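# Sort three cart parcels into matching mail-stop letter trays

## Task

Move each of the three parcels on the cart into the letter tray marked with the same mail stop code, so that every parcel sits fully within that tray's walls. Every tray must still rest on the desk or counter it was on at the start. At the end the gripper must have released everything and the robot must have backed away. The robot must not tip over or finish leaning, or the task fails. Anything that stays in place only because the robot holds it does not count.

## Robot and tools

ROBOT. A Hello Robot Stretch 4 with one arm. It has an omni-wheel base, a lift that slides up a mast, an arm that telescopes straight forward, a three-joint wrist (yaw, pitch, roll) and a two-finger gripper. It is about 1.6 m tall, and its base rim lies within 0.23 m of the base origin. Something may occasionally nudge a loose object.

FRAMES. The base frame has its origin on the floor below the base centre, with x forward, y left and z up. hand_pose is reported in this frame: a point between the open fingertips. With all wrist joints at 0, its axes match the base frame, but the printed position may be slightly off. The odometry frame is the base frame as it was at the scene's start. base_odometry only counts wheel turns, so slipping shows up as travel. Its heading is positive to the left, from -3.142 to 3.142.

execute_actions. Argument "actions" is a list holding exactly one action, or none (an empty list only returns state and images). Optional "cameras" is a list drawn from head_camera, head_left_camera, head_right_camera, wrist_camera, all. Leaving it out, null or ["all"] gives every camera, and [] gives none. An action holds "base", "joints" or both, plus optional "pace" and "contact_limits". Alternatively it holds only {"end_of_arm": "enable_torque"}, which re-powers any wrist or gripper motor that switched off and makes it hold where it is.
- "base" takes exactly one relative move, counted from the position in the scene's last state report: translate_m (metres, forward positive, -2 to 2), strafe_m (metres sideways, left positive, -2 to 2) or rotate_rad (radians on the spot, counter-clockwise from above positive, -3.2 to 3.2).
- "joints" is one object of absolute targets keyed by joint name: lift_m 0 to 1.2; arm_m 0 to 0.55 (extension); wrist_yaw_rad -1.134 to 4.276 (0 forward, positive left, 3.14 folded back, above 3.4 the arm may block it); wrist_pitch_rad -1.117 to 4.259 (0 level, 1.57 pointing down); wrist_roll_rad -1.117 to 4.259 (0 means the fingers are level, positive turns clockwise seen from behind); gripper_m -0.038 to 0.141, the fingertip gap in metres, where negative values press the tips together. Joint targets outside their range are clipped and the result reports it. Any other bad value or unknown key rejects the call with no motion. Done tolerances are ±0.004 for lift_m, arm_m and gripper_m, ±0.02 for yaw and roll, and ±0.05 for pitch.
- "pace" is "slow", "default", "fast" or "max". Base speeds are 0.1, 0.3, 0.4 and 0.6 m/s and turn rates 1, 2, 3 and 4 rad/s, in that order. Both get slower when the lift is above 0.2, down to 0.3 m/s and 1 rad/s at 1.2.
- "contact_limits" takes only arm_m, from 0 (lightest) to 0.75 (firmest), with a default of 0.5. It sets how hard the arm may push before it halts.
All motions in one action start together. An action runs at most 15 s. A joint or the base left out of an action may still be pushing toward an earlier target. To unfold the wrist at the start, send lift_m 0.4 with wrist_yaw_rad 0.

wait: "seconds" from 0 to 10. It commands nothing and returns the same state and images as an empty action.

zoom_image: "camera" (one of the four names) and "region" [x0, y0, x1, y1] in pixels of that camera's latest full image, with the origin at the top left and a maximum size of 504 by 504. It returns a closer, finer view.

finished_scene: "scene" is the number of the current scene. It ends that scene for good and reports whether the task succeeded, so call it only once everything is settled. If a result reports a stop, any later execute_actions, wait or finished_scene calls in the same reply are skipped.

CAMERAS. head_camera sits at the mast top and looks forward and down; turn the base to look elsewhere. head_left_camera and head_right_camera are fisheyes beside it that look more steeply down and show the base and arm. wrist_camera looks along the fingers, with the tips near the bottom of its image. The "pictures" line lists the returned images in order. Calibration data (K, distortion, T_world_to_cam in base-frame metres) is approximate, and wrist camera poses get worse with long arm extension.

RESULTS. base_status and joint_status say how each motion ended. "done" means the target was reached; for the base it only means the wheels turned far enough. "off_target" means it stopped short and may still be pushing. "contact_stop_at_<key>" means it hit something; the part then holds where it is, though a lift, arm or wheels can go slack. "limit_stop_at_<name>" means a built-in limit stopped it: own_body is self-collision (move away from the body), and tilt means a lean above 6 degrees, which leaves the lift, arm and wheels slack and ignoring commands. "torque_fault" means a wrist or gripper motor went limp; send enable_torque. on_its_own covers uncommanded things, where "held at" is the held target rather than the actual position. lidar_m gives 12 distances in 30-degree sectors: the 1st straight ahead, then counter-clockwise (4th left, 7th behind, 10th right). "-" means nothing seen, or something closer than 0.25 m. It sees from about 0.15 m up and misses glass and thin legs. wrist_depth_mm is a 7x7 grid of depths in mm (100 to 2000, with "-" for unknown). If turned_by_wheels and turned_by_imu differ by more than about 0.1 rad, there was a slip or collision and the heading is off by roughly their difference. base_tilt is in degrees, forward and right positive. motor_effort is a percentage, with the peak in brackets; wheel positive means turning right.

GRIPPING. Command gripper_m below the object's width. Lower values squeeze harder and pull the object toward the wrist. Neither the reading nor "done" proves a grasp; a firm squeeze shows as a clear change in gripper effort. If the fingertips jam on a surface, raise the lift.

AVOID. Do not drive or turn with over 1 kg held and arm_m above 0.2, especially at fast paces. Avoid long pushes or pulls with the gripper raised high or with a high contact limit. Avoid pressing the gripper into things, which causes torque faults, and holding over about 2 kg with a level gripper. Avoid dropping, slamming or knocking objects, and avoid tipping trays or shifting them off their furniture. The scene keeps running while you think, and the robot holds its last command meanwhile.

Each tool is called after "Request:" as a command line: name --argument value for each argument, lists and objects as JSON in quotes; but a table of rows of numbers goes row by row, as --pt "numbers of a row", without its own name.

## Session

Request:
execute_actions --actions '[]'

Scene clock: 0.00 s.
base_odometry: x=+0.000 y=+0.000 heading=+0.000 (m, m, rad; odometry frame)
turned_by_wheels: +0.000 (rad since the last result)
turned_by_imu: +0.000 (rad since the last result)
base_tilt: forward=-0.7 right=+0.5 (deg)
lidar_m: 1.32 1.34 1.91 1.72 1.73 1.49 1.99 1.97 2.31 1.71 1.71 1.56
base_status: not commanded
joint_positions: lift_m=+0.200 arm_m=+0.000 wrist_yaw_rad=+3.220 wrist_pitch_rad=+0.002 wrist_roll_rad=-0.019 gripper_m=+0.057
joint_status: not commanded
motor_effort: lift_m=+19 arm_m=-1 wrist_yaw_rad=-2 wrist_pitch_rad=-5 wrist_roll_rad=-2 gripper_m=-2 wheel_0=+0 wheel_1=+0 wheel_2=+0 (%)
hand_pose: x=-0.1237 y=+0.0647 z=+0.3774 quat_wxyz=(-0.039, +0.000, -0.010, +0.999) (m; base frame)
wrist_depth_mm: - - 140 - - - - / - - 138 - - - - / - - 137 - - - 1464 / - 113 138 - - - 1921 / 190 1921 - - - - 1661 / 198 1537 216 1618 212 1576 1430 / 196 976 976 147 1008 976 1025
pictures: head_camera, head_left_camera, head_right_camera, wrist_camera
Images, in order (width x height): head_camera 420x560, head_left_camera 420x672, head_right_camera 420x672, wrist_camera 616x392.

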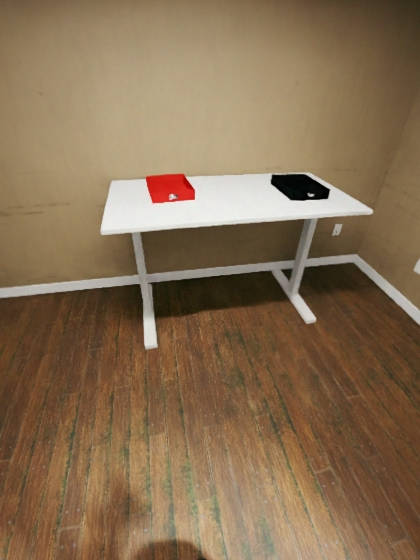

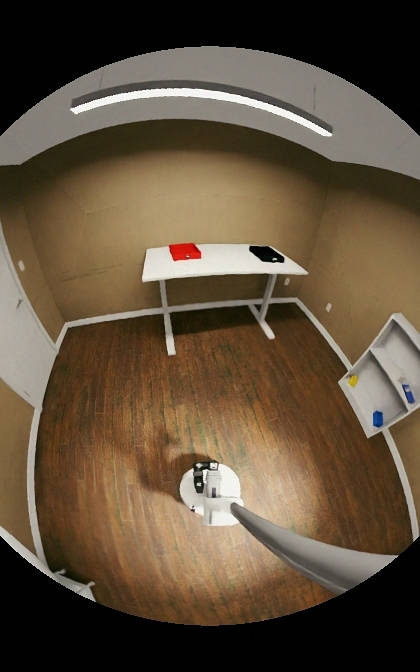

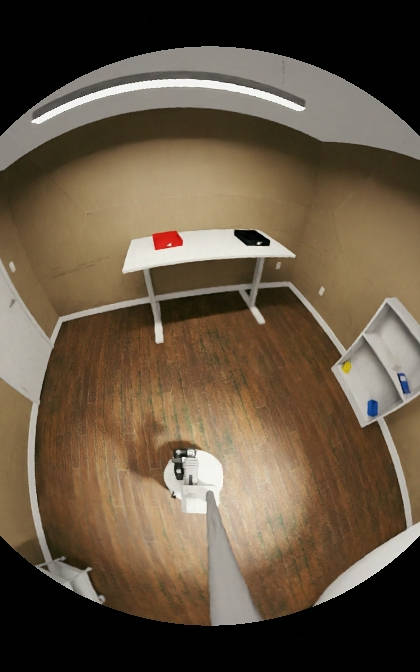

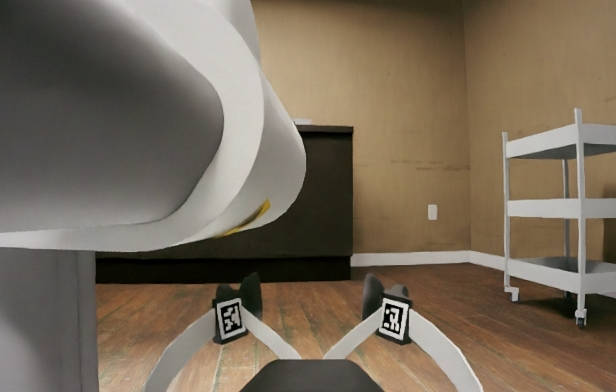

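Request:
zoom_image --camera "head_camera" --region '[130, 160, 350, 220]'

Request:
execute_actions --actions '[{"base":{"rotate_rad":2.8},"joints":{"lift_m":0.4,"wrist_yaw_rad":0}}]'

Region (130, 160, 350, 220) of head_camera's 420x560 image, scaled by 2.291, with more detail than that image has; it fills the top 137 rows of this view, and the rest is white.

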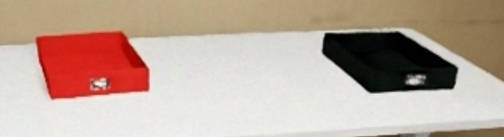

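Scene clock: 6.87 s.
base_odometry: x=+0.000 y=+0.000 heading=+2.800 (m, m, rad; odometry frame)
turned_by_wheels: +2.800 (rad since the last result)
turned_by_imu: +2.794 (rad since the last result)
base_tilt: forward=-0.8 right=+0.4 (deg)
lidar_m: 1.58 1.96 2.03 2.11 1.69 1.77 1.44 1.32 2.19 1.81 1.71 1.50
base_status: done
joint_positions: lift_m=+0.400 arm_m=+0.000 wrist_yaw_rad=+0.001 wrist_pitch_rad=+0.002 wrist_roll_rad=-0.019 gripper_m=+0.057
joint_status: all done
motor_effort: lift_m=+25(25) arm_m=+0(0) wrist_yaw_rad=-3(8) wrist_pitch_rad=-6(6) wrist_roll_rad=+0(0) gripper_m=-1(0) wheel_0=+0(6) wheel_1=+0(11) wheel_2=+0(10) (%)
hand_pose: x=+0.4593 y=-0.0873 z=+0.5774 quat_wxyz=(+1.000, -0.010, +0.001, +0.000) (m; base frame)
wrist_depth_mm: - - - - - 1661 1397 / - - - - - 1661 1366 / 1661 1808 - - - 1708 1366 / 1499 1708 - - 1983 1537 1366 / 1537 1661 - - 1708 1499 1366 / 1537 1708 216 - 213 1499 1366 / 1464 1397 1366 147 1336 1308 1366
pictures: head_camera, head_left_camera, head_right_camera, wrist_camera
camera_calibration (this result's frames):
wrist_camera: T_world_to_cam=[[0.026759, -0.999628, 0.00531556, -0.0940062], [0.0282896, -0.00455808, -0.999589, 0.632305], [0.999242, 0.0268984, 0.0281571, -0.24441], [0, 0, 0, 1]] pos_world=[0.228852, -0.0845149, 0.639427]
Images, in order (width x height): head_camera 420x560, head_left_camera 420x672, head_right_camera 420x672, wrist_camera 616x392.

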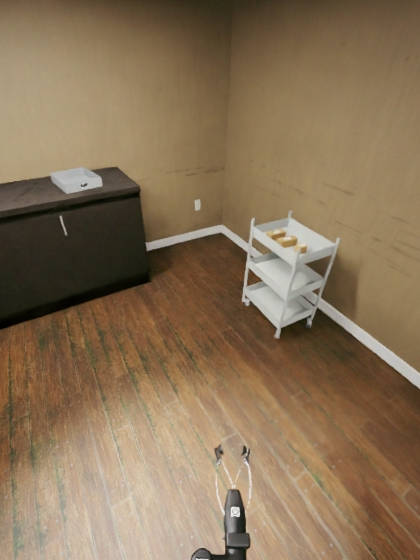

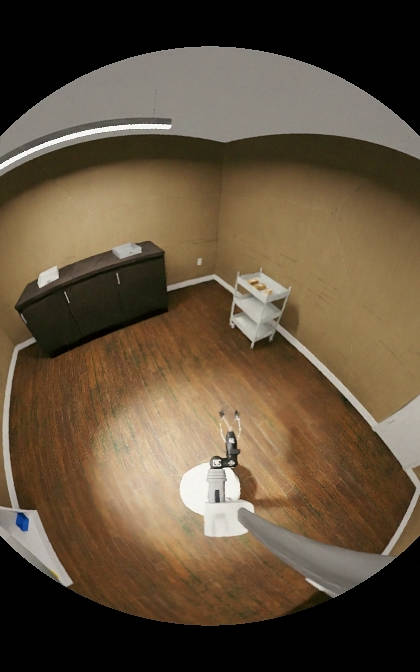

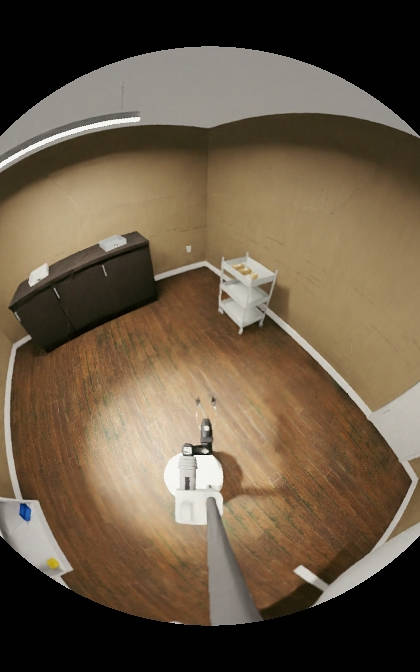

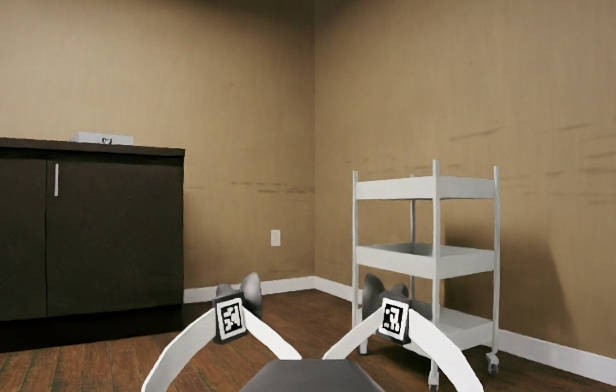

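Request:
execute_actions --actions '[{"base":{"translate_m":1.33},"joints":{"lift_m":0.95,"wrist_pitch_rad":1.57,"gripper_m":0.12},"pace":"fast"}]' --cameras '[]'

Request:
execute_actions --actions '[{"base":{"rotate_rad":-1.05},"pace":"fast"}]'

Scene clock: 21.20 s.
base_odometry: x=-1.253 y=+0.446 heading=+2.800 (m, m, rad; odometry frame)
turned_by_wheels: +0.000 (rad since the last result)
turned_by_imu: -0.006 (rad since the last result)
base_tilt: forward=-0.7 right=+0.3 (deg)
lidar_m: 1.40 0.85 0.86 1.17 2.72 2.56 3.47 3.27 1.50 0.45 0.43 0.46
base_status: done
joint_positions: lift_m=+0.950 arm_m=+0.000 wrist_yaw_rad=+0.000 wrist_pitch_rad=+1.570 wrist_roll_rad=-0.019 gripper_m=+0.120
joint_status: all done
motor_effort: lift_m=+26(26) arm_m=-1(1) wrist_yaw_rad=+1(3) wrist_pitch_rad=+1(4) wrist_roll_rad=-1(1) gripper_m=-2(1) wheel_0=-2(8) wheel_1=-2(2) wheel_2=+0(11) (%)
hand_pose: x=+0.1709 y=-0.0874 z=+0.8393 quat_wxyz=(+0.707, -0.007, +0.707, +0.007) (m; base frame)
wrist_depth_mm: 917 1078 1098 1078 1060 407 392 / 1098 1078 1078 1098 1078 683 359 / 1078 1078 1078 1060 946 676 387 / 1078 1098 1078 1078 1078 668 668 / 1078 1078 854 866 1060 917 668 / 1078 1078 219 854 854 1042 1060 / 1060 1060 842 151 1060 1060 1042
pictures: none
No camera images: the call's "cameras" was empty. Leave "cameras" out to get every camera's image.

Scene clock: 23.03 s.
base_odometry: x=-1.253 y=+0.446 heading=+1.750 (m, m, rad; odometry frame)
turned_by_wheels: -1.050 (rad since the last result)
turned_by_imu: -1.049 (rad since the last result)
base_tilt: forward=-0.8 right=+0.3 (deg)
lidar_m: 0.44 0.47 1.37 0.85 0.88 1.16 2.72 2.60 2.62 2.55 1.51 0.46
base_status: done
joint_positions: lift_m=+0.950 arm_m=+0.000 wrist_yaw_rad=+0.000 wrist_pitch_rad=+1.570 wrist_roll_rad=-0.019 gripper_m=+0.120
joint_status: not commanded
motor_effort: lift_m=+25(26) arm_m=+0(1) wrist_yaw_rad=-1(0) wrist_pitch_rad=+1(1) wrist_roll_rad=+0(0) gripper_m=+1(0) wheel_0=-1(4) wheel_1=+0(11) wheel_2=+0(3) (%)
hand_pose: x=+0.1709 y=-0.0874 z=+0.8394 quat_wxyz=(+0.707, -0.007, +0.707, +0.007) (m; base frame)
wrist_depth_mm: 1098 691 683 683 1098 1098 1078 / 1098 691 946 946 1078 1078 1060 / 1098 1078 1078 1078 1078 1078 1060 / 1078 1078 1078 1078 1060 1078 1060 / 1078 1078 866 854 1078 1060 1060 / 1078 1060 220 854 866 1060 1060 / 1060 1060 854 151 1060 1042 1060
pictures: head_camera, head_left_camera, head_right_camera, wrist_camera
camera_calibration (this result's frames):
wrist_camera: T_world_to_cam=[[0.00536495, -0.999641, -0.0262347, -0.0576927], [-0.999521, -0.00456126, -0.030599, 0.264674], [0.0304684, 0.0263863, -0.999187, 1.06421], [0, 0, 0, 1]] pos_world=[0.232432, -0.0845454, 1.06993]
Images, in order (width x height): head_camera 420x560, head_left_camera 420x672, head_right_camera 420x672, wrist_camera 616x392.

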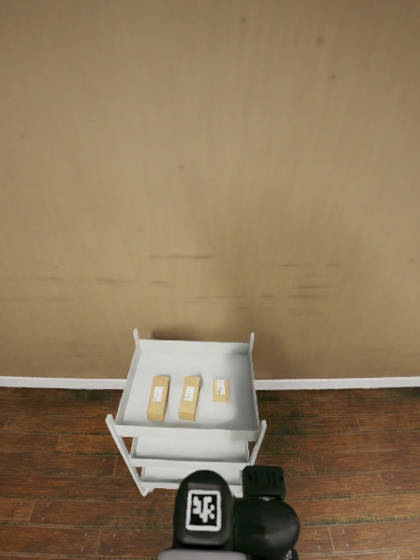

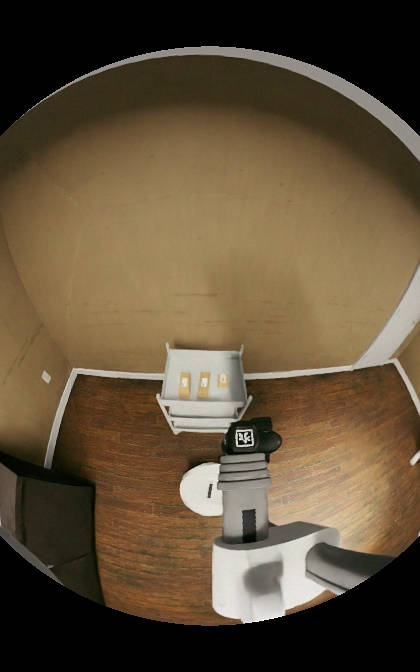

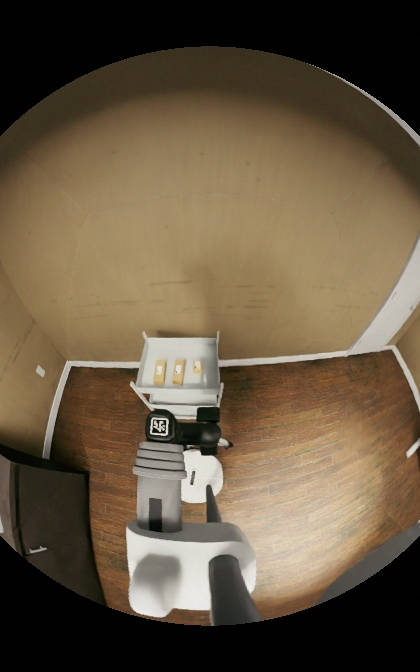

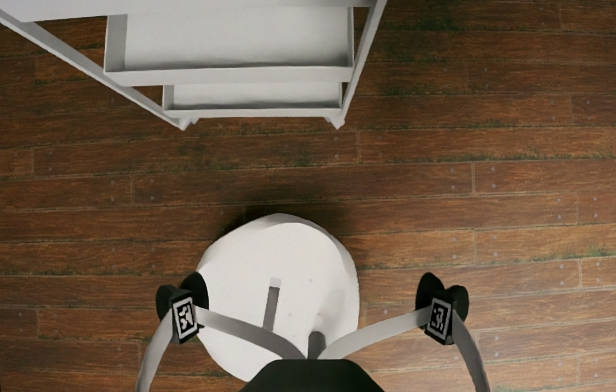

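Request:
execute_actions --actions '[{"base":{"strafe_m":0.05},"joints":{"arm_m":0.35,"gripper_m":0.09},"pace":"fast"}]' --cameras '["wrist_camera","head_camera"]'

Request:
zoom_image --camera "wrist_camera" --region '[60, 50, 400, 330]'

Scene clock: 29.03 s.
base_odometry: x=-1.302 y=+0.437 heading=+1.750 (m, m, rad; odometry frame)
turned_by_wheels: +0.000 (rad since the last result)
turned_by_imu: -0.002 (rad since the last result)
base_tilt: forward=-0.7 right=+0.6 (deg)
lidar_m: 0.43 0.48 1.40 0.78 0.82 1.08 2.74 2.62 2.67 2.59 1.52 0.46
base_status: done
joint_positions: lift_m=+0.950 arm_m=+0.349 wrist_yaw_rad=+0.000 wrist_pitch_rad=+1.570 wrist_roll_rad=-0.019 gripper_m=+0.090
joint_status: all done
motor_effort: lift_m=+25(25) arm_m=+6(6) wrist_yaw_rad=-1(1) wrist_pitch_rad=+1(0) wrist_roll_rad=-1(0) gripper_m=+0(1) wheel_0=+1(9) wheel_1=-1(6) wheel_2=-1(1) (%)
hand_pose: x=+0.5201 y=-0.0874 z=+0.8394 quat_wxyz=(+0.707, -0.007, +0.707, +0.007) (m; base frame)
wrist_depth_mm: 399 413 413 410 407 960 991 / 410 410 410 410 407 1078 1060 / 407 410 407 407 404 1078 1078 / 407 357 353 404 402 1078 1078 / 404 355 353 402 399 1060 1060 / 402 404 215 402 216 1060 1060 / 1078 1042 1060 147 1060 1042 1042
pictures: head_camera, wrist_camera
camera_calibration (this result's frames):
wrist_camera: T_world_to_cam=[[0.00560578, -0.99964, -0.0262337, -0.0596918], [-0.999514, -0.00479711, -0.0307877, 0.61379], [0.0306507, 0.0263936, -0.999182, 1.05347], [0, 0, 0, 1]] pos_world=[0.581537, -0.0845308, 1.06994]
Images, in order (width x height): head_camera 420x560, wrist_camera 616x392.

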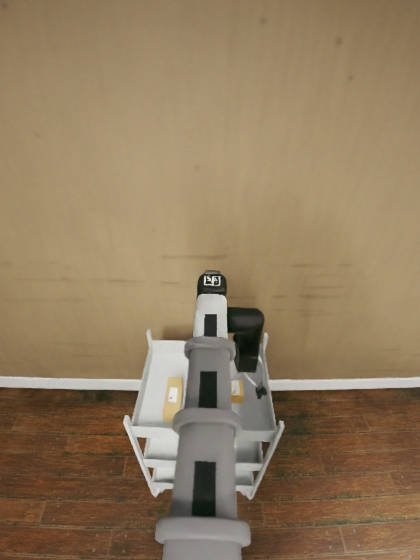

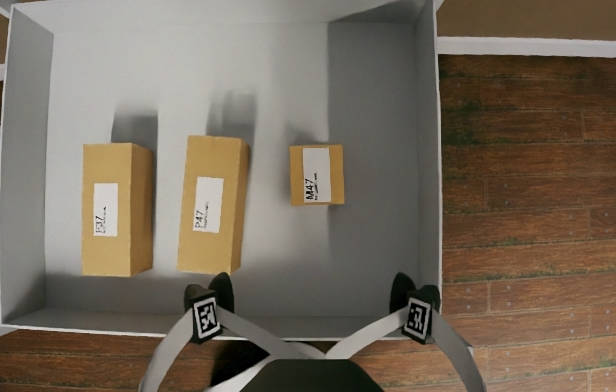

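Region (60, 50, 400, 330) of wrist_camera's 616x392 image, scaled by 1.482; it fills the top 415 rows of this view, and the rest is white.

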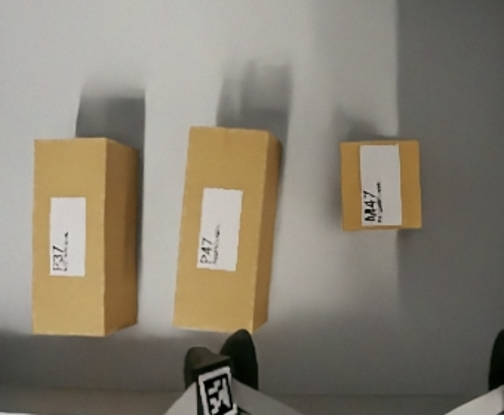

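Request:
execute_actions --actions '[{"joints":{"arm_m":0.43,"lift_m":0.84}}]' --cameras '["wrist_camera"]'

Scene clock: 36.73 s.
base_odometry: x=-1.302 y=+0.437 heading=+1.750 (m, m, rad; odometry frame)
turned_by_wheels: +0.000 (rad since the last result)
turned_by_imu: -0.002 (rad since the last result)
base_tilt: forward=-0.8 right=+0.4 (deg)
lidar_m: 0.41 0.48 1.38 0.79 0.83 1.10 2.75 2.61 2.65 2.59 1.49 0.48
base_status: not commanded
joint_positions: lift_m=+0.840 arm_m=+0.429 wrist_yaw_rad=+0.000 wrist_pitch_rad=+1.570 wrist_roll_rad=-0.019 gripper_m=+0.090
joint_status: all done
motor_effort: lift_m=+15(22) arm_m=+6(7) wrist_yaw_rad=-1(2) wrist_pitch_rad=+1(1) wrist_roll_rad=+0(0) gripper_m=-1(0) wheel_0=+1(2) wheel_1=-1(1) wheel_2=+0(0) (%)
hand_pose: x=+0.6000 y=-0.0874 z=+0.7302 quat_wxyz=(+0.707, -0.007, +0.707, +0.007) (m; base frame)
wrist_depth_mm: 262 259 266 268 266 257 820 / 300 298 298 297 296 296 960 / 297 298 297 294 294 287 960 / 297 297 296 294 294 287 960 / 256 243 277 243 293 287 960 / 243 242 215 242 215 282 946 / 241 241 277 147 289 236 946
pictures: wrist_camera
camera_calibration (this result's frames):
wrist_camera: T_world_to_cam=[[0.00547059, -0.999641, -0.026234, -0.0629223], [-0.999517, -0.00466333, -0.0307348, 0.690315], [0.0306014, 0.0263894, -0.999183, 0.941986], [0, 0, 0, 1]] pos_world=[0.661499, -0.0845391, 0.960783]
Images, in order (width x height): wrist_camera 616x392.

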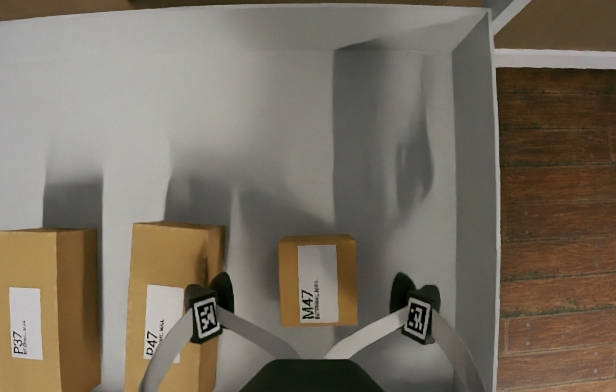

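Request:
execute_actions --actions '[{"joints":{"gripper_m":0.07}}]' --cameras '[]'

Request:
execute_actions --actions '[{"joints":{"lift_m":0.795}}]' --cameras '["wrist_camera"]'

Request:
execute_actions --actions '[{"joints":{"gripper_m":0.015}}]' --cameras '["wrist_camera"]'

Request:
execute_actions --actions '[{"joints":{"lift_m":0.95}}]' --cameras '["wrist_camera"]'

Scene clock: 44.33 s.
base_odometry: x=-1.302 y=+0.437 heading=+1.750 (m, m, rad; odometry frame)
turned_by_wheels: +0.000 (rad since the last result)
turned_by_imu: -0.002 (rad since the last result)
base_tilt: forward=-0.7 right=+0.4 (deg)
lidar_m: 0.43 0.47 1.37 0.79 0.81 1.11 2.74 2.64 2.68 2.59 1.51 0.47
base_status: not commanded
joint_positions: lift_m=+0.840 arm_m=+0.429 wrist_yaw_rad=+0.000 wrist_pitch_rad=+1.570 wrist_roll_rad=-0.019 gripper_m=+0.070
joint_status: all done
motor_effort: lift_m=+14(14) arm_m=+6(7) wrist_yaw_rad=-2(2) wrist_pitch_rad=+2(1) wrist_roll_rad=+2(1) gripper_m=-3(3) wheel_0=+2(1) wheel_1=-1(1) wheel_2=-1(1) (%)
hand_pose: x=+0.6000 y=-0.0874 z=+0.7302 quat_wxyz=(+0.707, -0.007, +0.707, +0.007) (m; base frame)
wrist_depth_mm: 262 260 266 268 266 257 798 / 300 300 297 297 296 294 976 / 298 297 297 296 294 286 960 / 297 296 294 296 294 289 960 / 257 242 277 243 291 286 960 / 242 241 204 242 219 283 946 / 240 241 264 146 290 237 946
pictures: none
No camera images: the call's "cameras" was empty. Leave "cameras" out to get every camera's image.

Scene clock: 45.40 s.
base_odometry: x=-1.302 y=+0.437 heading=+1.750 (m, m, rad; odometry frame)
turned_by_wheels: +0.000 (rad since the last result)
turned_by_imu: +0.000 (rad since the last result)
base_tilt: forward=-0.7 right=+0.3 (deg)
lidar_m: 0.44 0.45 1.40 0.81 0.81 1.09 2.73 2.62 2.66 2.59 1.53 0.47
base_status: not commanded
joint_positions: lift_m=+0.795 arm_m=+0.429 wrist_yaw_rad=+0.000 wrist_pitch_rad=+1.570 wrist_roll_rad=-0.019 gripper_m=+0.070
joint_status: all done
motor_effort: lift_m=+14(14) arm_m=+6(6) wrist_yaw_rad=-1(0) wrist_pitch_rad=+1(1) wrist_roll_rad=-2(1) gripper_m=-1(2) wheel_0=+1(1) wheel_1=-1(1) wheel_2=-1(0) (%)
hand_pose: x=+0.6000 y=-0.0874 z=+0.6852 quat_wxyz=(+0.707, -0.007, +0.707, +0.007) (m; base frame)
wrist_depth_mm: 254 254 253 253 251 236 759 / 254 253 252 251 251 239 904 / 253 251 252 251 250 242 917 / 251 250 250 249 249 243 904 / 250 198 249 198 247 243 904 / 241 196 199 197 198 240 904 / 239 195 247 147 247 204 891
pictures: wrist_camera
camera_calibration (this result's frames):
wrist_camera: T_world_to_cam=[[0.0054706, -0.999641, -0.026234, -0.0641028], [-0.999517, -0.00466334, -0.0307346, 0.688933], [0.0306013, 0.0263894, -0.999183, 0.897026], [0, 0, 0, 1]] pos_world=[0.661501, -0.0845391, 0.915785]
Images, in order (width x height): wrist_camera 616x392.

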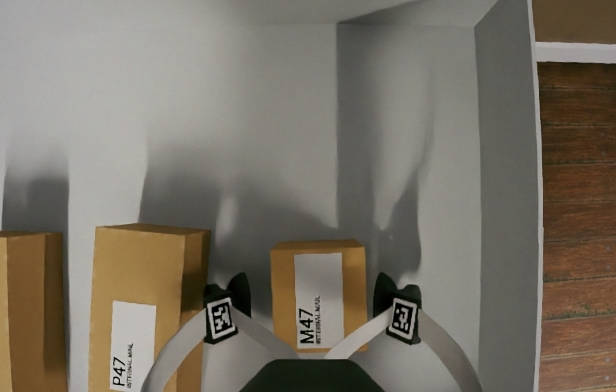

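Scene clock: 46.73 s.
base_odometry: x=-1.302 y=+0.437 heading=+1.750 (m, m, rad; odometry frame)
turned_by_wheels: +0.000 (rad since the last result)
turned_by_imu: -0.001 (rad since the last result)
base_tilt: forward=-0.8 right=+0.4 (deg)
lidar_m: 0.42 0.48 1.36 0.79 0.82 1.09 2.73 2.60 2.65 2.59 1.51 0.46
base_status: not commanded
joint_positions: lift_m=+0.795 arm_m=+0.429 wrist_yaw_rad=+0.000 wrist_pitch_rad=+1.570 wrist_roll_rad=-0.019 gripper_m=+0.015
joint_status: all done
motor_effort: lift_m=+14(14) arm_m=+7(6) wrist_yaw_rad=+0(1) wrist_pitch_rad=+1(1) wrist_roll_rad=+0(3) gripper_m=-19(17) wheel_0=+2(2) wheel_1=-1(1) wheel_2=+0(0) (%)
hand_pose: x=+0.6000 y=-0.0874 z=+0.6852 quat_wxyz=(+0.707, -0.007, +0.707, +0.007) (m; base frame)
wrist_depth_mm: 255 253 252 252 251 236 759 / 254 253 252 251 251 239 904 / 253 251 251 250 250 241 917 / 251 250 250 249 249 243 891 / 249 197 249 188 248 242 904 / 242 196 198 187 190 239 904 / 239 195 246 186 245 191 904
pictures: wrist_camera
camera_calibration (this result's frames):
wrist_camera: T_world_to_cam=[[0.00547065, -0.999641, -0.0262341, -0.0641028], [-0.999517, -0.00466371, -0.0307226, 0.688922], [0.0305892, 0.0263895, -0.999184, 0.897033], [0, 0, 0, 1]] pos_world=[0.6615, -0.084539, 0.915785]
Images, in order (width x height): wrist_camera 616x392.

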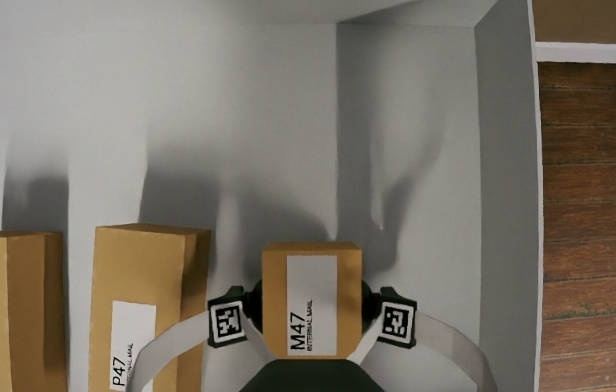

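Scene clock: 48.47 s.
base_odometry: x=-1.302 y=+0.437 heading=+1.750 (m, m, rad; odometry frame)
turned_by_wheels: +0.000 (rad since the last result)
turned_by_imu: -0.001 (rad since the last result)
base_tilt: forward=-0.7 right=+0.4 (deg)
lidar_m: 0.43 0.45 1.38 0.80 0.80 1.08 2.74 2.62 2.64 2.61 1.51 0.46
base_status: not commanded
joint_positions: lift_m=+0.949 arm_m=+0.429 wrist_yaw_rad=+0.000 wrist_pitch_rad=+1.570 wrist_roll_rad=-0.019 gripper_m=+0.015
joint_status: all done
motor_effort: lift_m=+26(29) arm_m=+6(6) wrist_yaw_rad=-2(1) wrist_pitch_rad=+1(1) wrist_roll_rad=+0(1) gripper_m=-15(16) wheel_0=+2(2) wheel_1=-1(1) wheel_2=+0(0) (%)
hand_pose: x=+0.6000 y=-0.0874 z=+0.8392 quat_wxyz=(+0.707, -0.007, +0.707, +0.007) (m; base frame)
wrist_depth_mm: 741 741 768 788 788 768 820 / 410 410 410 407 387 1078 1078 / 407 410 407 404 404 1060 1060 / 404 404 407 404 402 1060 1060 / 407 357 349 188 399 1060 1060 / 402 353 204 187 190 1060 1060 / 402 349 399 186 379 1060 1060
pictures: wrist_camera
camera_calibration (this result's frames):
wrist_camera: T_world_to_cam=[[0.00547007, -0.999641, -0.0262341, -0.0600622], [-0.999517, -0.00466339, -0.0307127, 0.693645], [0.0305793, 0.0263894, -0.999184, 1.05092], [0, 0, 0, 1]] pos_world=[0.661502, -0.0845391, 1.06979]
Images, in order (width x height): wrist_camera 616x392.

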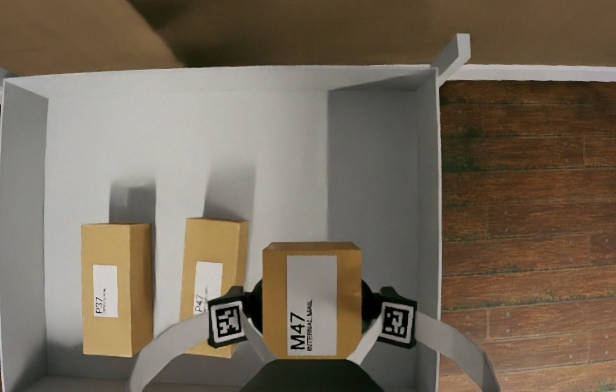

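Request:
execute_actions --actions '[{"base":{"rotate_rad":1.57},"joints":{"lift_m":1.2,"arm_m":0}}]'

Scene clock: 53.40 s.
base_odometry: x=-1.302 y=+0.437 heading=-2.964 (m, m, rad; odometry frame)
turned_by_wheels: +1.570 (rad since the last result)
turned_by_imu: +1.566 (rad since the last result)
base_tilt: forward=-0.7 right=+0.4 (deg)
lidar_m: 0.81 0.82 1.10 2.72 2.60 2.94 3.41 1.52 0.45 0.43 0.45 1.39
base_status: done
joint_positions: lift_m=+1.200 arm_m=+0.001 wrist_yaw_rad=+0.000 wrist_pitch_rad=+1.570 wrist_roll_rad=-0.019 gripper_m=+0.015
joint_status: all done
motor_effort: lift_m=+26(33) arm_m=-7(9) wrist_yaw_rad=+0(3) wrist_pitch_rad=+1(2) wrist_roll_rad=+1(1) gripper_m=-18(17) wheel_0=+0(6) wheel_1=+0(8) wheel_2=-1(9) (%)
hand_pose: x=+0.1722 y=-0.0874 z=+1.0892 quat_wxyz=(+0.707, -0.007, +0.707, +0.007) (m; base frame)
wrist_depth_mm: 1182 1255 1336 1336 1336 1336 1308 / 1366 1336 1336 1336 1336 1336 1308 / 1336 1336 1336 1308 1336 1336 1281 / 1336 1336 1336 1336 1308 1308 1229 / 1336 1336 1336 188 1308 904 634 / 1336 1336 204 187 191 917 597 / 1308 1308 1308 186 1308 621 640
pictures: head_camera, head_left_camera, head_right_camera, wrist_camera
camera_calibration (this result's frames):
wrist_camera: T_world_to_cam=[[0.00541884, -0.999641, -0.0262352, -0.051153], [-0.999524, -0.0046177, -0.0305016, 0.273482], [0.0303695, 0.026388, -0.99919, 1.31386], [0, 0, 0, 1]] pos_world=[0.233728, -0.0845419, 1.31979]
Images, in order (width x height): head_camera 420x560, head_left_camera 420x672, head_right_camera 420x672, wrist_camera 616x392.

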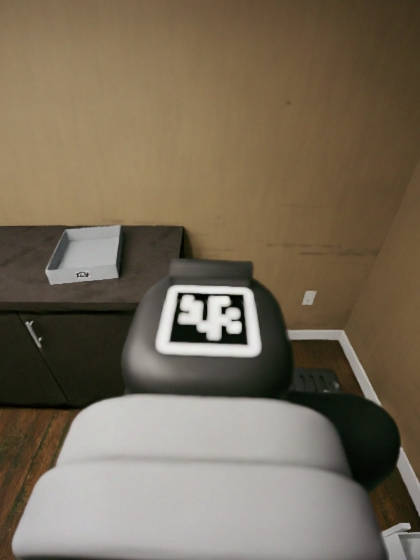

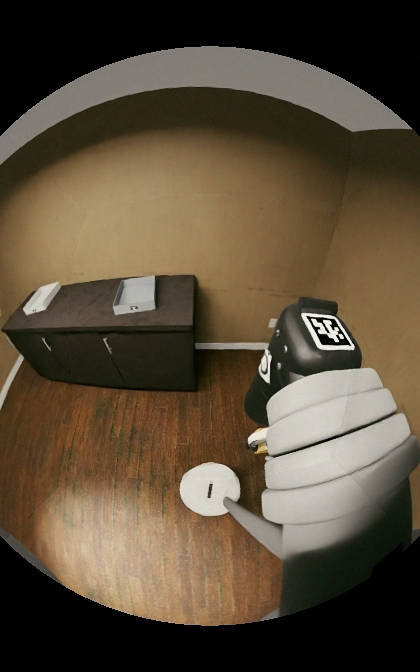

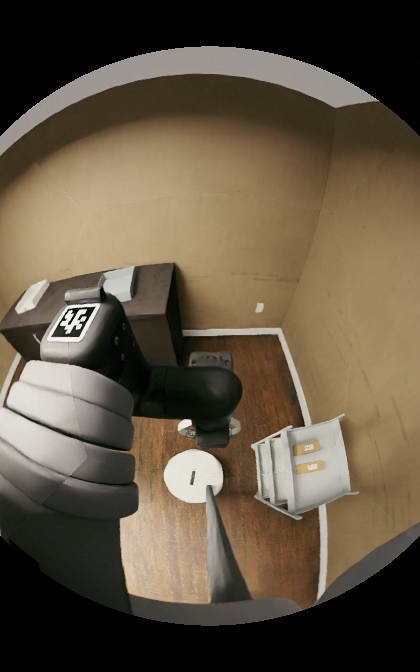

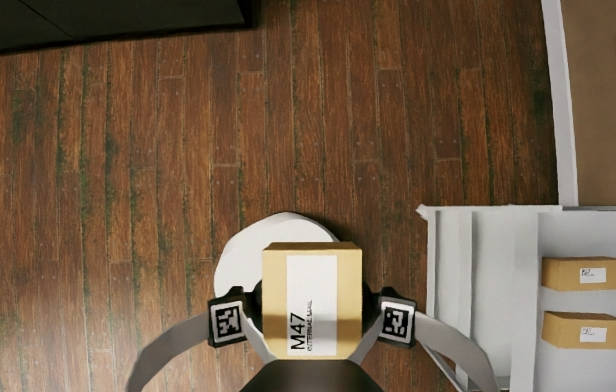

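Request:
zoom_image --camera "head_camera" --region '[55, 260, 115, 290]'

Region (55, 260, 115, 290) of head_camera's 420x560 image, scaled by 8.400, with more detail than that image has.

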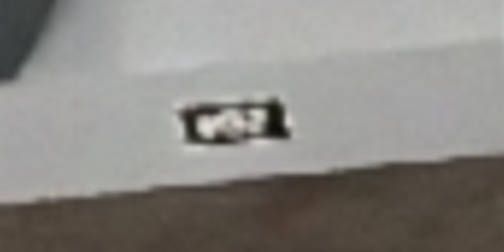

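Request:
execute_actions --actions '[{"base":{"strafe_m":0.58},"pace":"fast"}]' --cameras '[]'

Request:
execute_actions --actions '[{"base":{"translate_m":0.15},"joints":{"wrist_pitch_rad":0.55},"pace":"fast"}]'

Scene clock: 72.23 s.
base_odometry: x=-1.200 y=-0.134 heading=-2.964 (m, m, rad; odometry frame)
turned_by_wheels: +0.000 (rad since the last result)
turned_by_imu: -0.001 (rad since the last result)
base_tilt: forward=-0.6 right=+0.3 (deg)
lidar_m: 0.75 0.79 1.05 2.13 2.08 2.52 3.44 2.37 1.69 1.03 1.65 0.83
base_status: done
joint_positions: lift_m=+1.200 arm_m=+0.001 wrist_yaw_rad=+0.000 wrist_pitch_rad=+1.570 wrist_roll_rad=-0.019 gripper_m=+0.015
joint_status: not commanded
motor_effort: lift_m=+25(26) arm_m=-6(7) wrist_yaw_rad=-1(1) wrist_pitch_rad=+1(0) wrist_roll_rad=-1(0) gripper_m=-17(17) wheel_0=+0(10) wheel_1=-2(10) wheel_2=-1(5) (%)
hand_pose: x=+0.1722 y=-0.0874 z=+1.0893 quat_wxyz=(+0.707, -0.007, +0.707, +0.007) (m; base frame)
wrist_depth_mm: 1138 1138 1255 1336 1308 1336 1336 / 1336 1366 1336 1336 1336 1308 1336 / 1366 1336 1336 1308 1336 1308 1336 / 1336 1336 1336 1336 1336 1336 1308 / 1336 1336 1308 188 1308 1308 1308 / 1336 1308 204 187 191 1308 1281 / 1308 1308 1308 186 1308 1336 1308
pictures: none
No camera images: the call's "cameras" was empty. Leave "cameras" out to get every camera's image.

Scene clock: 74.07 s.
base_odometry: x=-1.348 y=-0.161 heading=-2.964 (m, m, rad; odometry frame)
turned_by_wheels: +0.000 (rad since the last result)
turned_by_imu: -0.001 (rad since the last result)
base_tilt: forward=-0.8 right=+0.4 (deg)
lidar_m: 0.62 0.64 0.84 2.12 2.13 2.53 3.60 2.33 1.07 1.02 1.65 0.67
base_status: done
joint_positions: lift_m=+1.200 arm_m=+0.001 wrist_yaw_rad=+0.000 wrist_pitch_rad=+0.553 wrist_roll_rad=-0.019 gripper_m=+0.015
joint_status: all done
motor_effort: lift_m=+25(25) arm_m=-6(6) wrist_yaw_rad=-2(0) wrist_pitch_rad=-7(11) wrist_roll_rad=-1(1) gripper_m=-17(17) wheel_0=-1(5) wheel_1=+1(6) wheel_2=+1(9) (%)
hand_pose: x=+0.4175 y=-0.0874 z=+1.2264 quat_wxyz=(+0.962, -0.009, +0.273, +0.003) (m; base frame)
wrist_depth_mm: 917 917 931 931 931 931 946 / 976 991 991 991 1008 1008 1008 / 1060 1078 1078 1098 1098 1098 1118 / 976 976 960 946 976 1182 1182 / 759 768 768 187 741 1281 1336 / 627 627 204 186 191 627 1499 / 580 574 591 186 647 603 1537
pictures: head_camera, head_left_camera, head_right_camera, wrist_camera
camera_calibration (this result's frames):
wrist_camera: T_world_to_cam=[[0.0251065, -0.999643, -0.00918404, -0.078029], [-0.49924, -0.00457825, -0.866452, 1.33915], [0.8661, 0.0263386, -0.499176, 0.481313], [0, 0, 0, 1]] pos_world=[0.253651, -0.0845472, 1.39985]
Images, in order (width x height): head_camera 420x560, head_left_camera 420x672, head_right_camera 420x672, wrist_camera 616x392.

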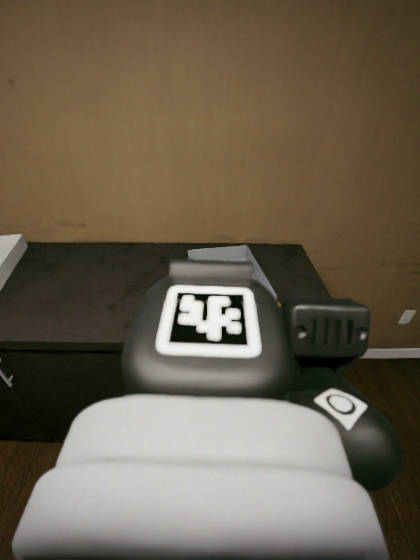

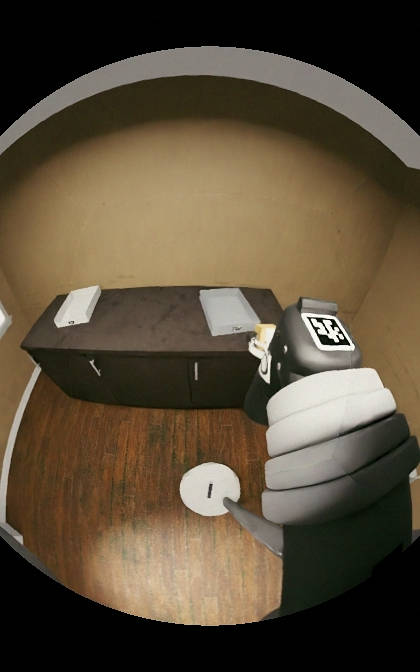

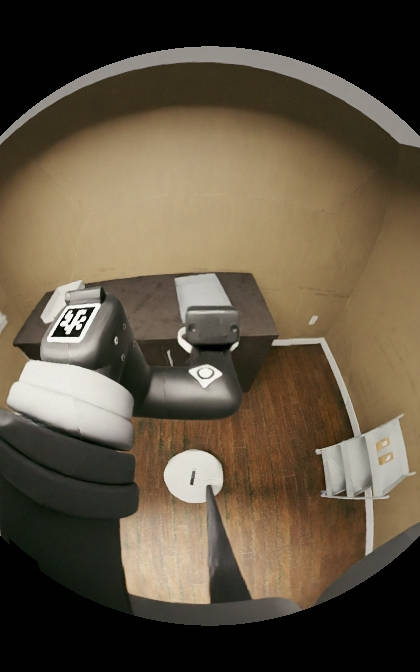

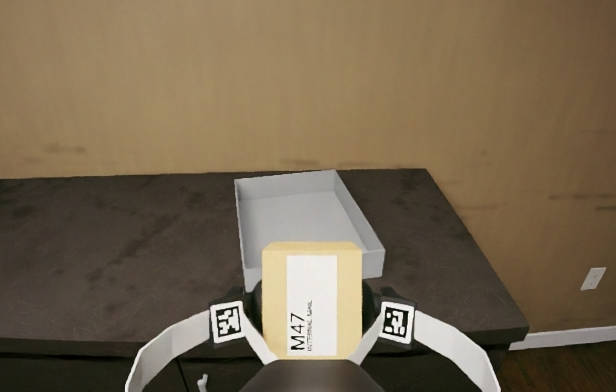

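Lower and level the wrist camera to read labels.

Request:
execute_actions --actions '[{"joints":{"wrist_pitch_rad":0.45,"lift_m":0.85,"wrist_yaw_rad":0.2},"pace":"fast"}]' --cameras '["wrist_camera","head_camera"]'

Scene clock: 79.13 s.
base_odometry: x=-1.348 y=-0.161 heading=-2.964 (m, m, rad; odometry frame)
turned_by_wheels: +0.000 (rad since the last result)
turned_by_imu: -0.002 (rad since the last result)
base_tilt: forward=-0.7 right=+0.3 (deg)
lidar_m: 0.61 0.65 0.84 2.12 2.13 2.58 3.53 2.38 1.07 1.00 1.62 0.66
base_status: not commanded
joint_positions: lift_m=+0.850 arm_m=+0.001 wrist_yaw_rad=+0.200 wrist_pitch_rad=+0.453 wrist_roll_rad=-0.019 gripper_m=+0.015
joint_status: all done
motor_effort: lift_m=+15(25) arm_m=-6(6) wrist_yaw_rad=+0(6) wrist_pitch_rad=-6(10) wrist_roll_rad=+0(1) gripper_m=-17(16) wheel_0=-1(1) wheel_1=+1(1) wheel_2=+1(1) (%)
hand_pose: x=+0.4436 y=-0.0342 z=+0.9025 quat_wxyz=(+0.969, -0.032, +0.222, +0.099) (m; base frame)
wrist_depth_mm: 1060 1008 976 931 904 866 820 / 991 1042 1008 788 778 891 866 / 544 535 525 484 477 480 525 / 500 477 433 413 397 382 373 / 549 521 492 187 445 430 413 / 609 564 204 186 191 455 445 / 661 615 580 186 517 477 477
pictures: head_camera, wrist_camera
camera_calibration (this result's frames):
wrist_camera: T_world_to_cam=[[0.223637, -0.97465, -0.00662496, -0.118002], [-0.401137, -0.0858433, -0.911987, 1.0666], [0.888299, 0.206612, -0.410166, 0.211662], [0, 0, 0, 1]] pos_world=[0.266223, -0.0671814, 1.05876]
Images, in order (width x height): head_camera 420x560, wrist_camera 616x392.

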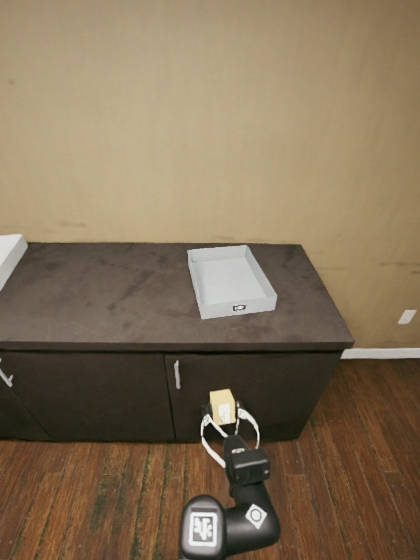

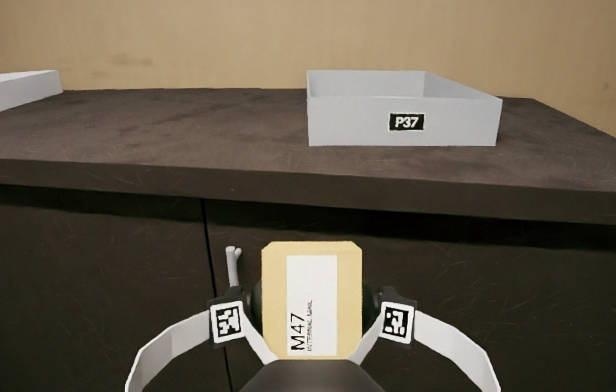

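Request:
execute_actions --actions '[{"base":{"strafe_m":0.75},"pace":"fast"}]' --cameras '["wrist_camera","head_camera"]'

Scene clock: 85.47 s.
base_odometry: x=-1.215 y=-0.899 heading=-2.964 (m, m, rad; odometry frame)
turned_by_wheels: +0.000 (rad since the last result)
turned_by_imu: +0.000 (rad since the last result)
base_tilt: forward=-0.8 right=+0.5 (deg)
lidar_m: 0.57 0.61 0.82 1.38 1.45 1.54 3.61 3.43 2.48 1.78 0.90 0.61
base_status: done
joint_positions: lift_m=+0.850 arm_m=+0.001 wrist_yaw_rad=+0.200 wrist_pitch_rad=+0.453 wrist_roll_rad=-0.019 gripper_m=+0.015
joint_status: not commanded
motor_effort: lift_m=+16(16) arm_m=-6(6) wrist_yaw_rad=-1(0) wrist_pitch_rad=-7(6) wrist_roll_rad=+1(0) gripper_m=-17(17) wheel_0=+0(9) wheel_1=+1(8) wheel_2=+1(1) (%)
hand_pose: x=+0.4436 y=-0.0342 z=+0.9024 quat_wxyz=(+0.969, -0.032, +0.222, +0.099) (m; base frame)
wrist_depth_mm: 1042 1008 931 904 866 831 809 / 1078 1025 854 854 891 878 842 / 544 530 521 517 517 521 530 / 430 410 397 377 366 351 342 / 500 473 449 188 404 389 375 / 554 517 204 187 190 418 404 / 603 564 525 186 469 433 433
pictures: head_camera, wrist_camera
camera_calibration (this result's frames):
wrist_camera: T_world_to_cam=[[0.223802, -0.974612, -0.00662396, -0.118031], [-0.401086, -0.0859039, -0.912003, 1.06653], [0.88828, 0.206765, -0.410129, 0.211593], [0, 0, 0, 1]] pos_world=[0.266234, -0.0671657, 1.05868]
Images, in order (width x height): head_camera 420x560, wrist_camera 616x392.

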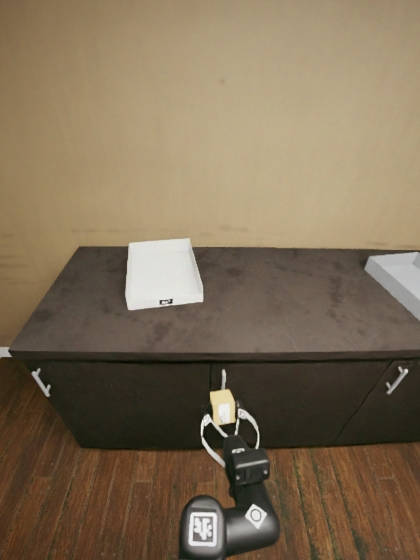

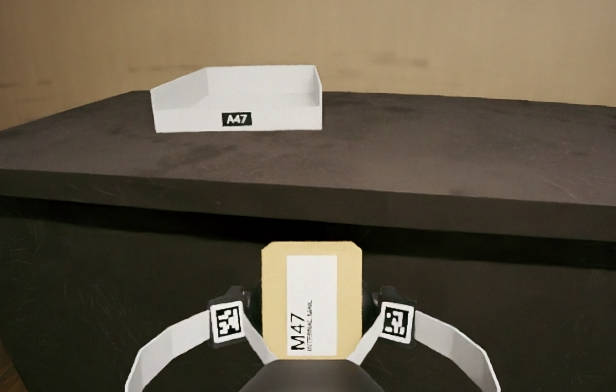

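Request:
execute_actions --actions '[{"base":{"rotate_rad":3.14},"joints":{"wrist_yaw_rad":0.1},"pace":"fast"}]' --cameras '[]'

Request:
execute_actions --actions '[{"base":{"translate_m":2.0},"pace":"max"}]'

Scene clock: 98.53 s.
base_odometry: x=-1.215 y=-0.899 heading=+0.176 (m, m, rad; odometry frame)
turned_by_wheels: +3.140 (rad since the last result)
turned_by_imu: +3.133 (rad since the last result)
base_tilt: forward=-0.8 right=+0.4 (deg)
lidar_m: 2.70 2.81 2.45 1.77 0.88 0.61 0.58 0.60 0.82 1.39 1.45 1.57
base_status: done
joint_positions: lift_m=+0.850 arm_m=+0.001 wrist_yaw_rad=+0.100 wrist_pitch_rad=+0.452 wrist_roll_rad=-0.019 gripper_m=+0.015
joint_status: all done
motor_effort: lift_m=+16(16) arm_m=-6(6) wrist_yaw_rad=-1(6) wrist_pitch_rad=-6(6) wrist_roll_rad=+1(0) gripper_m=-17(17) wheel_0=-1(6) wheel_1=+2(10) wheel_2=+1(4) (%)
hand_pose: x=+0.4388 y=-0.0611 z=+0.9024 quat_wxyz=(+0.973, -0.020, +0.224, +0.051) (m; base frame)
wrist_depth_mm: - - - - - - - / - - - - - - - / - - - - - - - / - - - - - - 1756 / 1863 1983 1983 188 1983 1921 1708 / 1537 1537 204 187 191 1499 1499 / 1281 1229 1255 186 1229 1205 1281
pictures: none
No camera images: the call's "cameras" was empty. Leave "cameras" out to get every camera's image.

Scene clock: 105.03 s.
base_odometry: x=+0.754 y=-0.548 heading=+0.176 (m, m, rad; odometry frame)
turned_by_wheels: +0.000 (rad since the last result)
turned_by_imu: -0.006 (rad since the last result)
base_tilt: forward=-0.7 right=+0.4 (deg)
lidar_m: 0.71 0.73 0.98 2.38 2.39 2.55 2.62 1.99 1.11 1.04 1.41 0.77
base_status: done
joint_positions: lift_m=+0.850 arm_m=+0.001 wrist_yaw_rad=+0.100 wrist_pitch_rad=+0.452 wrist_roll_rad=-0.019 gripper_m=+0.015
joint_status: not commanded
motor_effort: lift_m=+16(16) arm_m=-6(6) wrist_yaw_rad=-2(1) wrist_pitch_rad=-6(6) wrist_roll_rad=-1(0) gripper_m=-17(17) wheel_0=-1(7) wheel_1=+0(9) wheel_2=+0(10) (%)
hand_pose: x=+0.4388 y=-0.0611 z=+0.9024 quat_wxyz=(+0.973, -0.020, +0.224, +0.051) (m; base frame)
wrist_depth_mm: 1255 1205 1205 1182 1160 1118 1098 / 759 768 768 750 627 621 976 / 976 1397 1366 1308 1281 831 1255 / 1464 1499 1430 1430 1366 1308 1308 / 1138 1618 1576 187 1464 1397 1430 / 1397 1537 204 186 191 1430 1464 / 1255 1229 1229 186 1205 1182 1255
pictures: head_camera, head_left_camera, head_right_camera, wrist_camera
camera_calibration (this result's frames):
wrist_camera: T_world_to_cam=[[0.125729, -0.992042, -0.00662713, -0.101168], [-0.407601, -0.045566, -0.912022, 1.06767], [0.904463, 0.117369, -0.410087, 0.208752], [0, 0, 0, 1]] pos_world=[0.259095, -0.0762146, 1.05867]
Images, in order (width x height): head_camera 420x560, head_left_camera 420x672, head_right_camera 420x672, wrist_camera 616x392.

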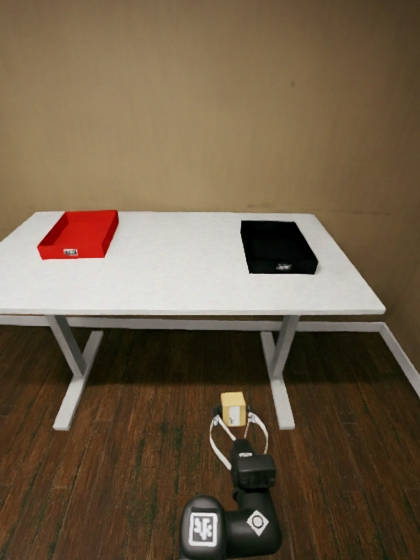

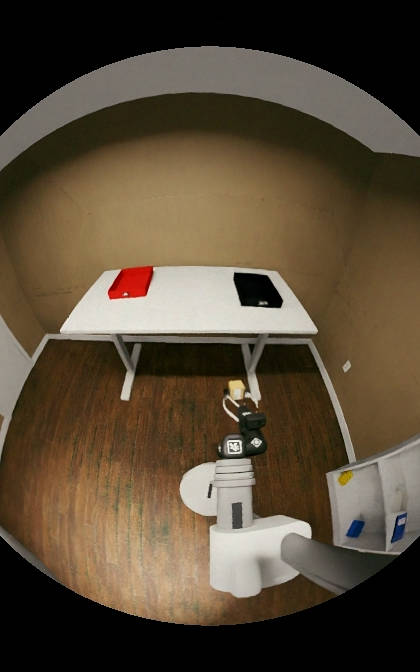

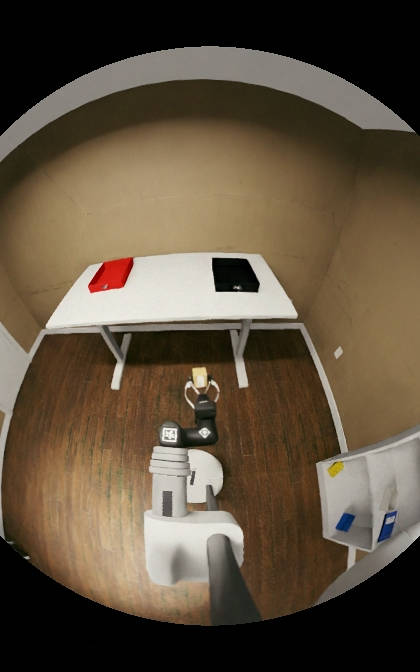

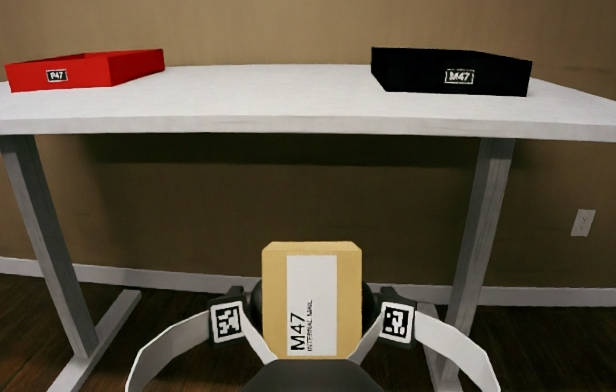

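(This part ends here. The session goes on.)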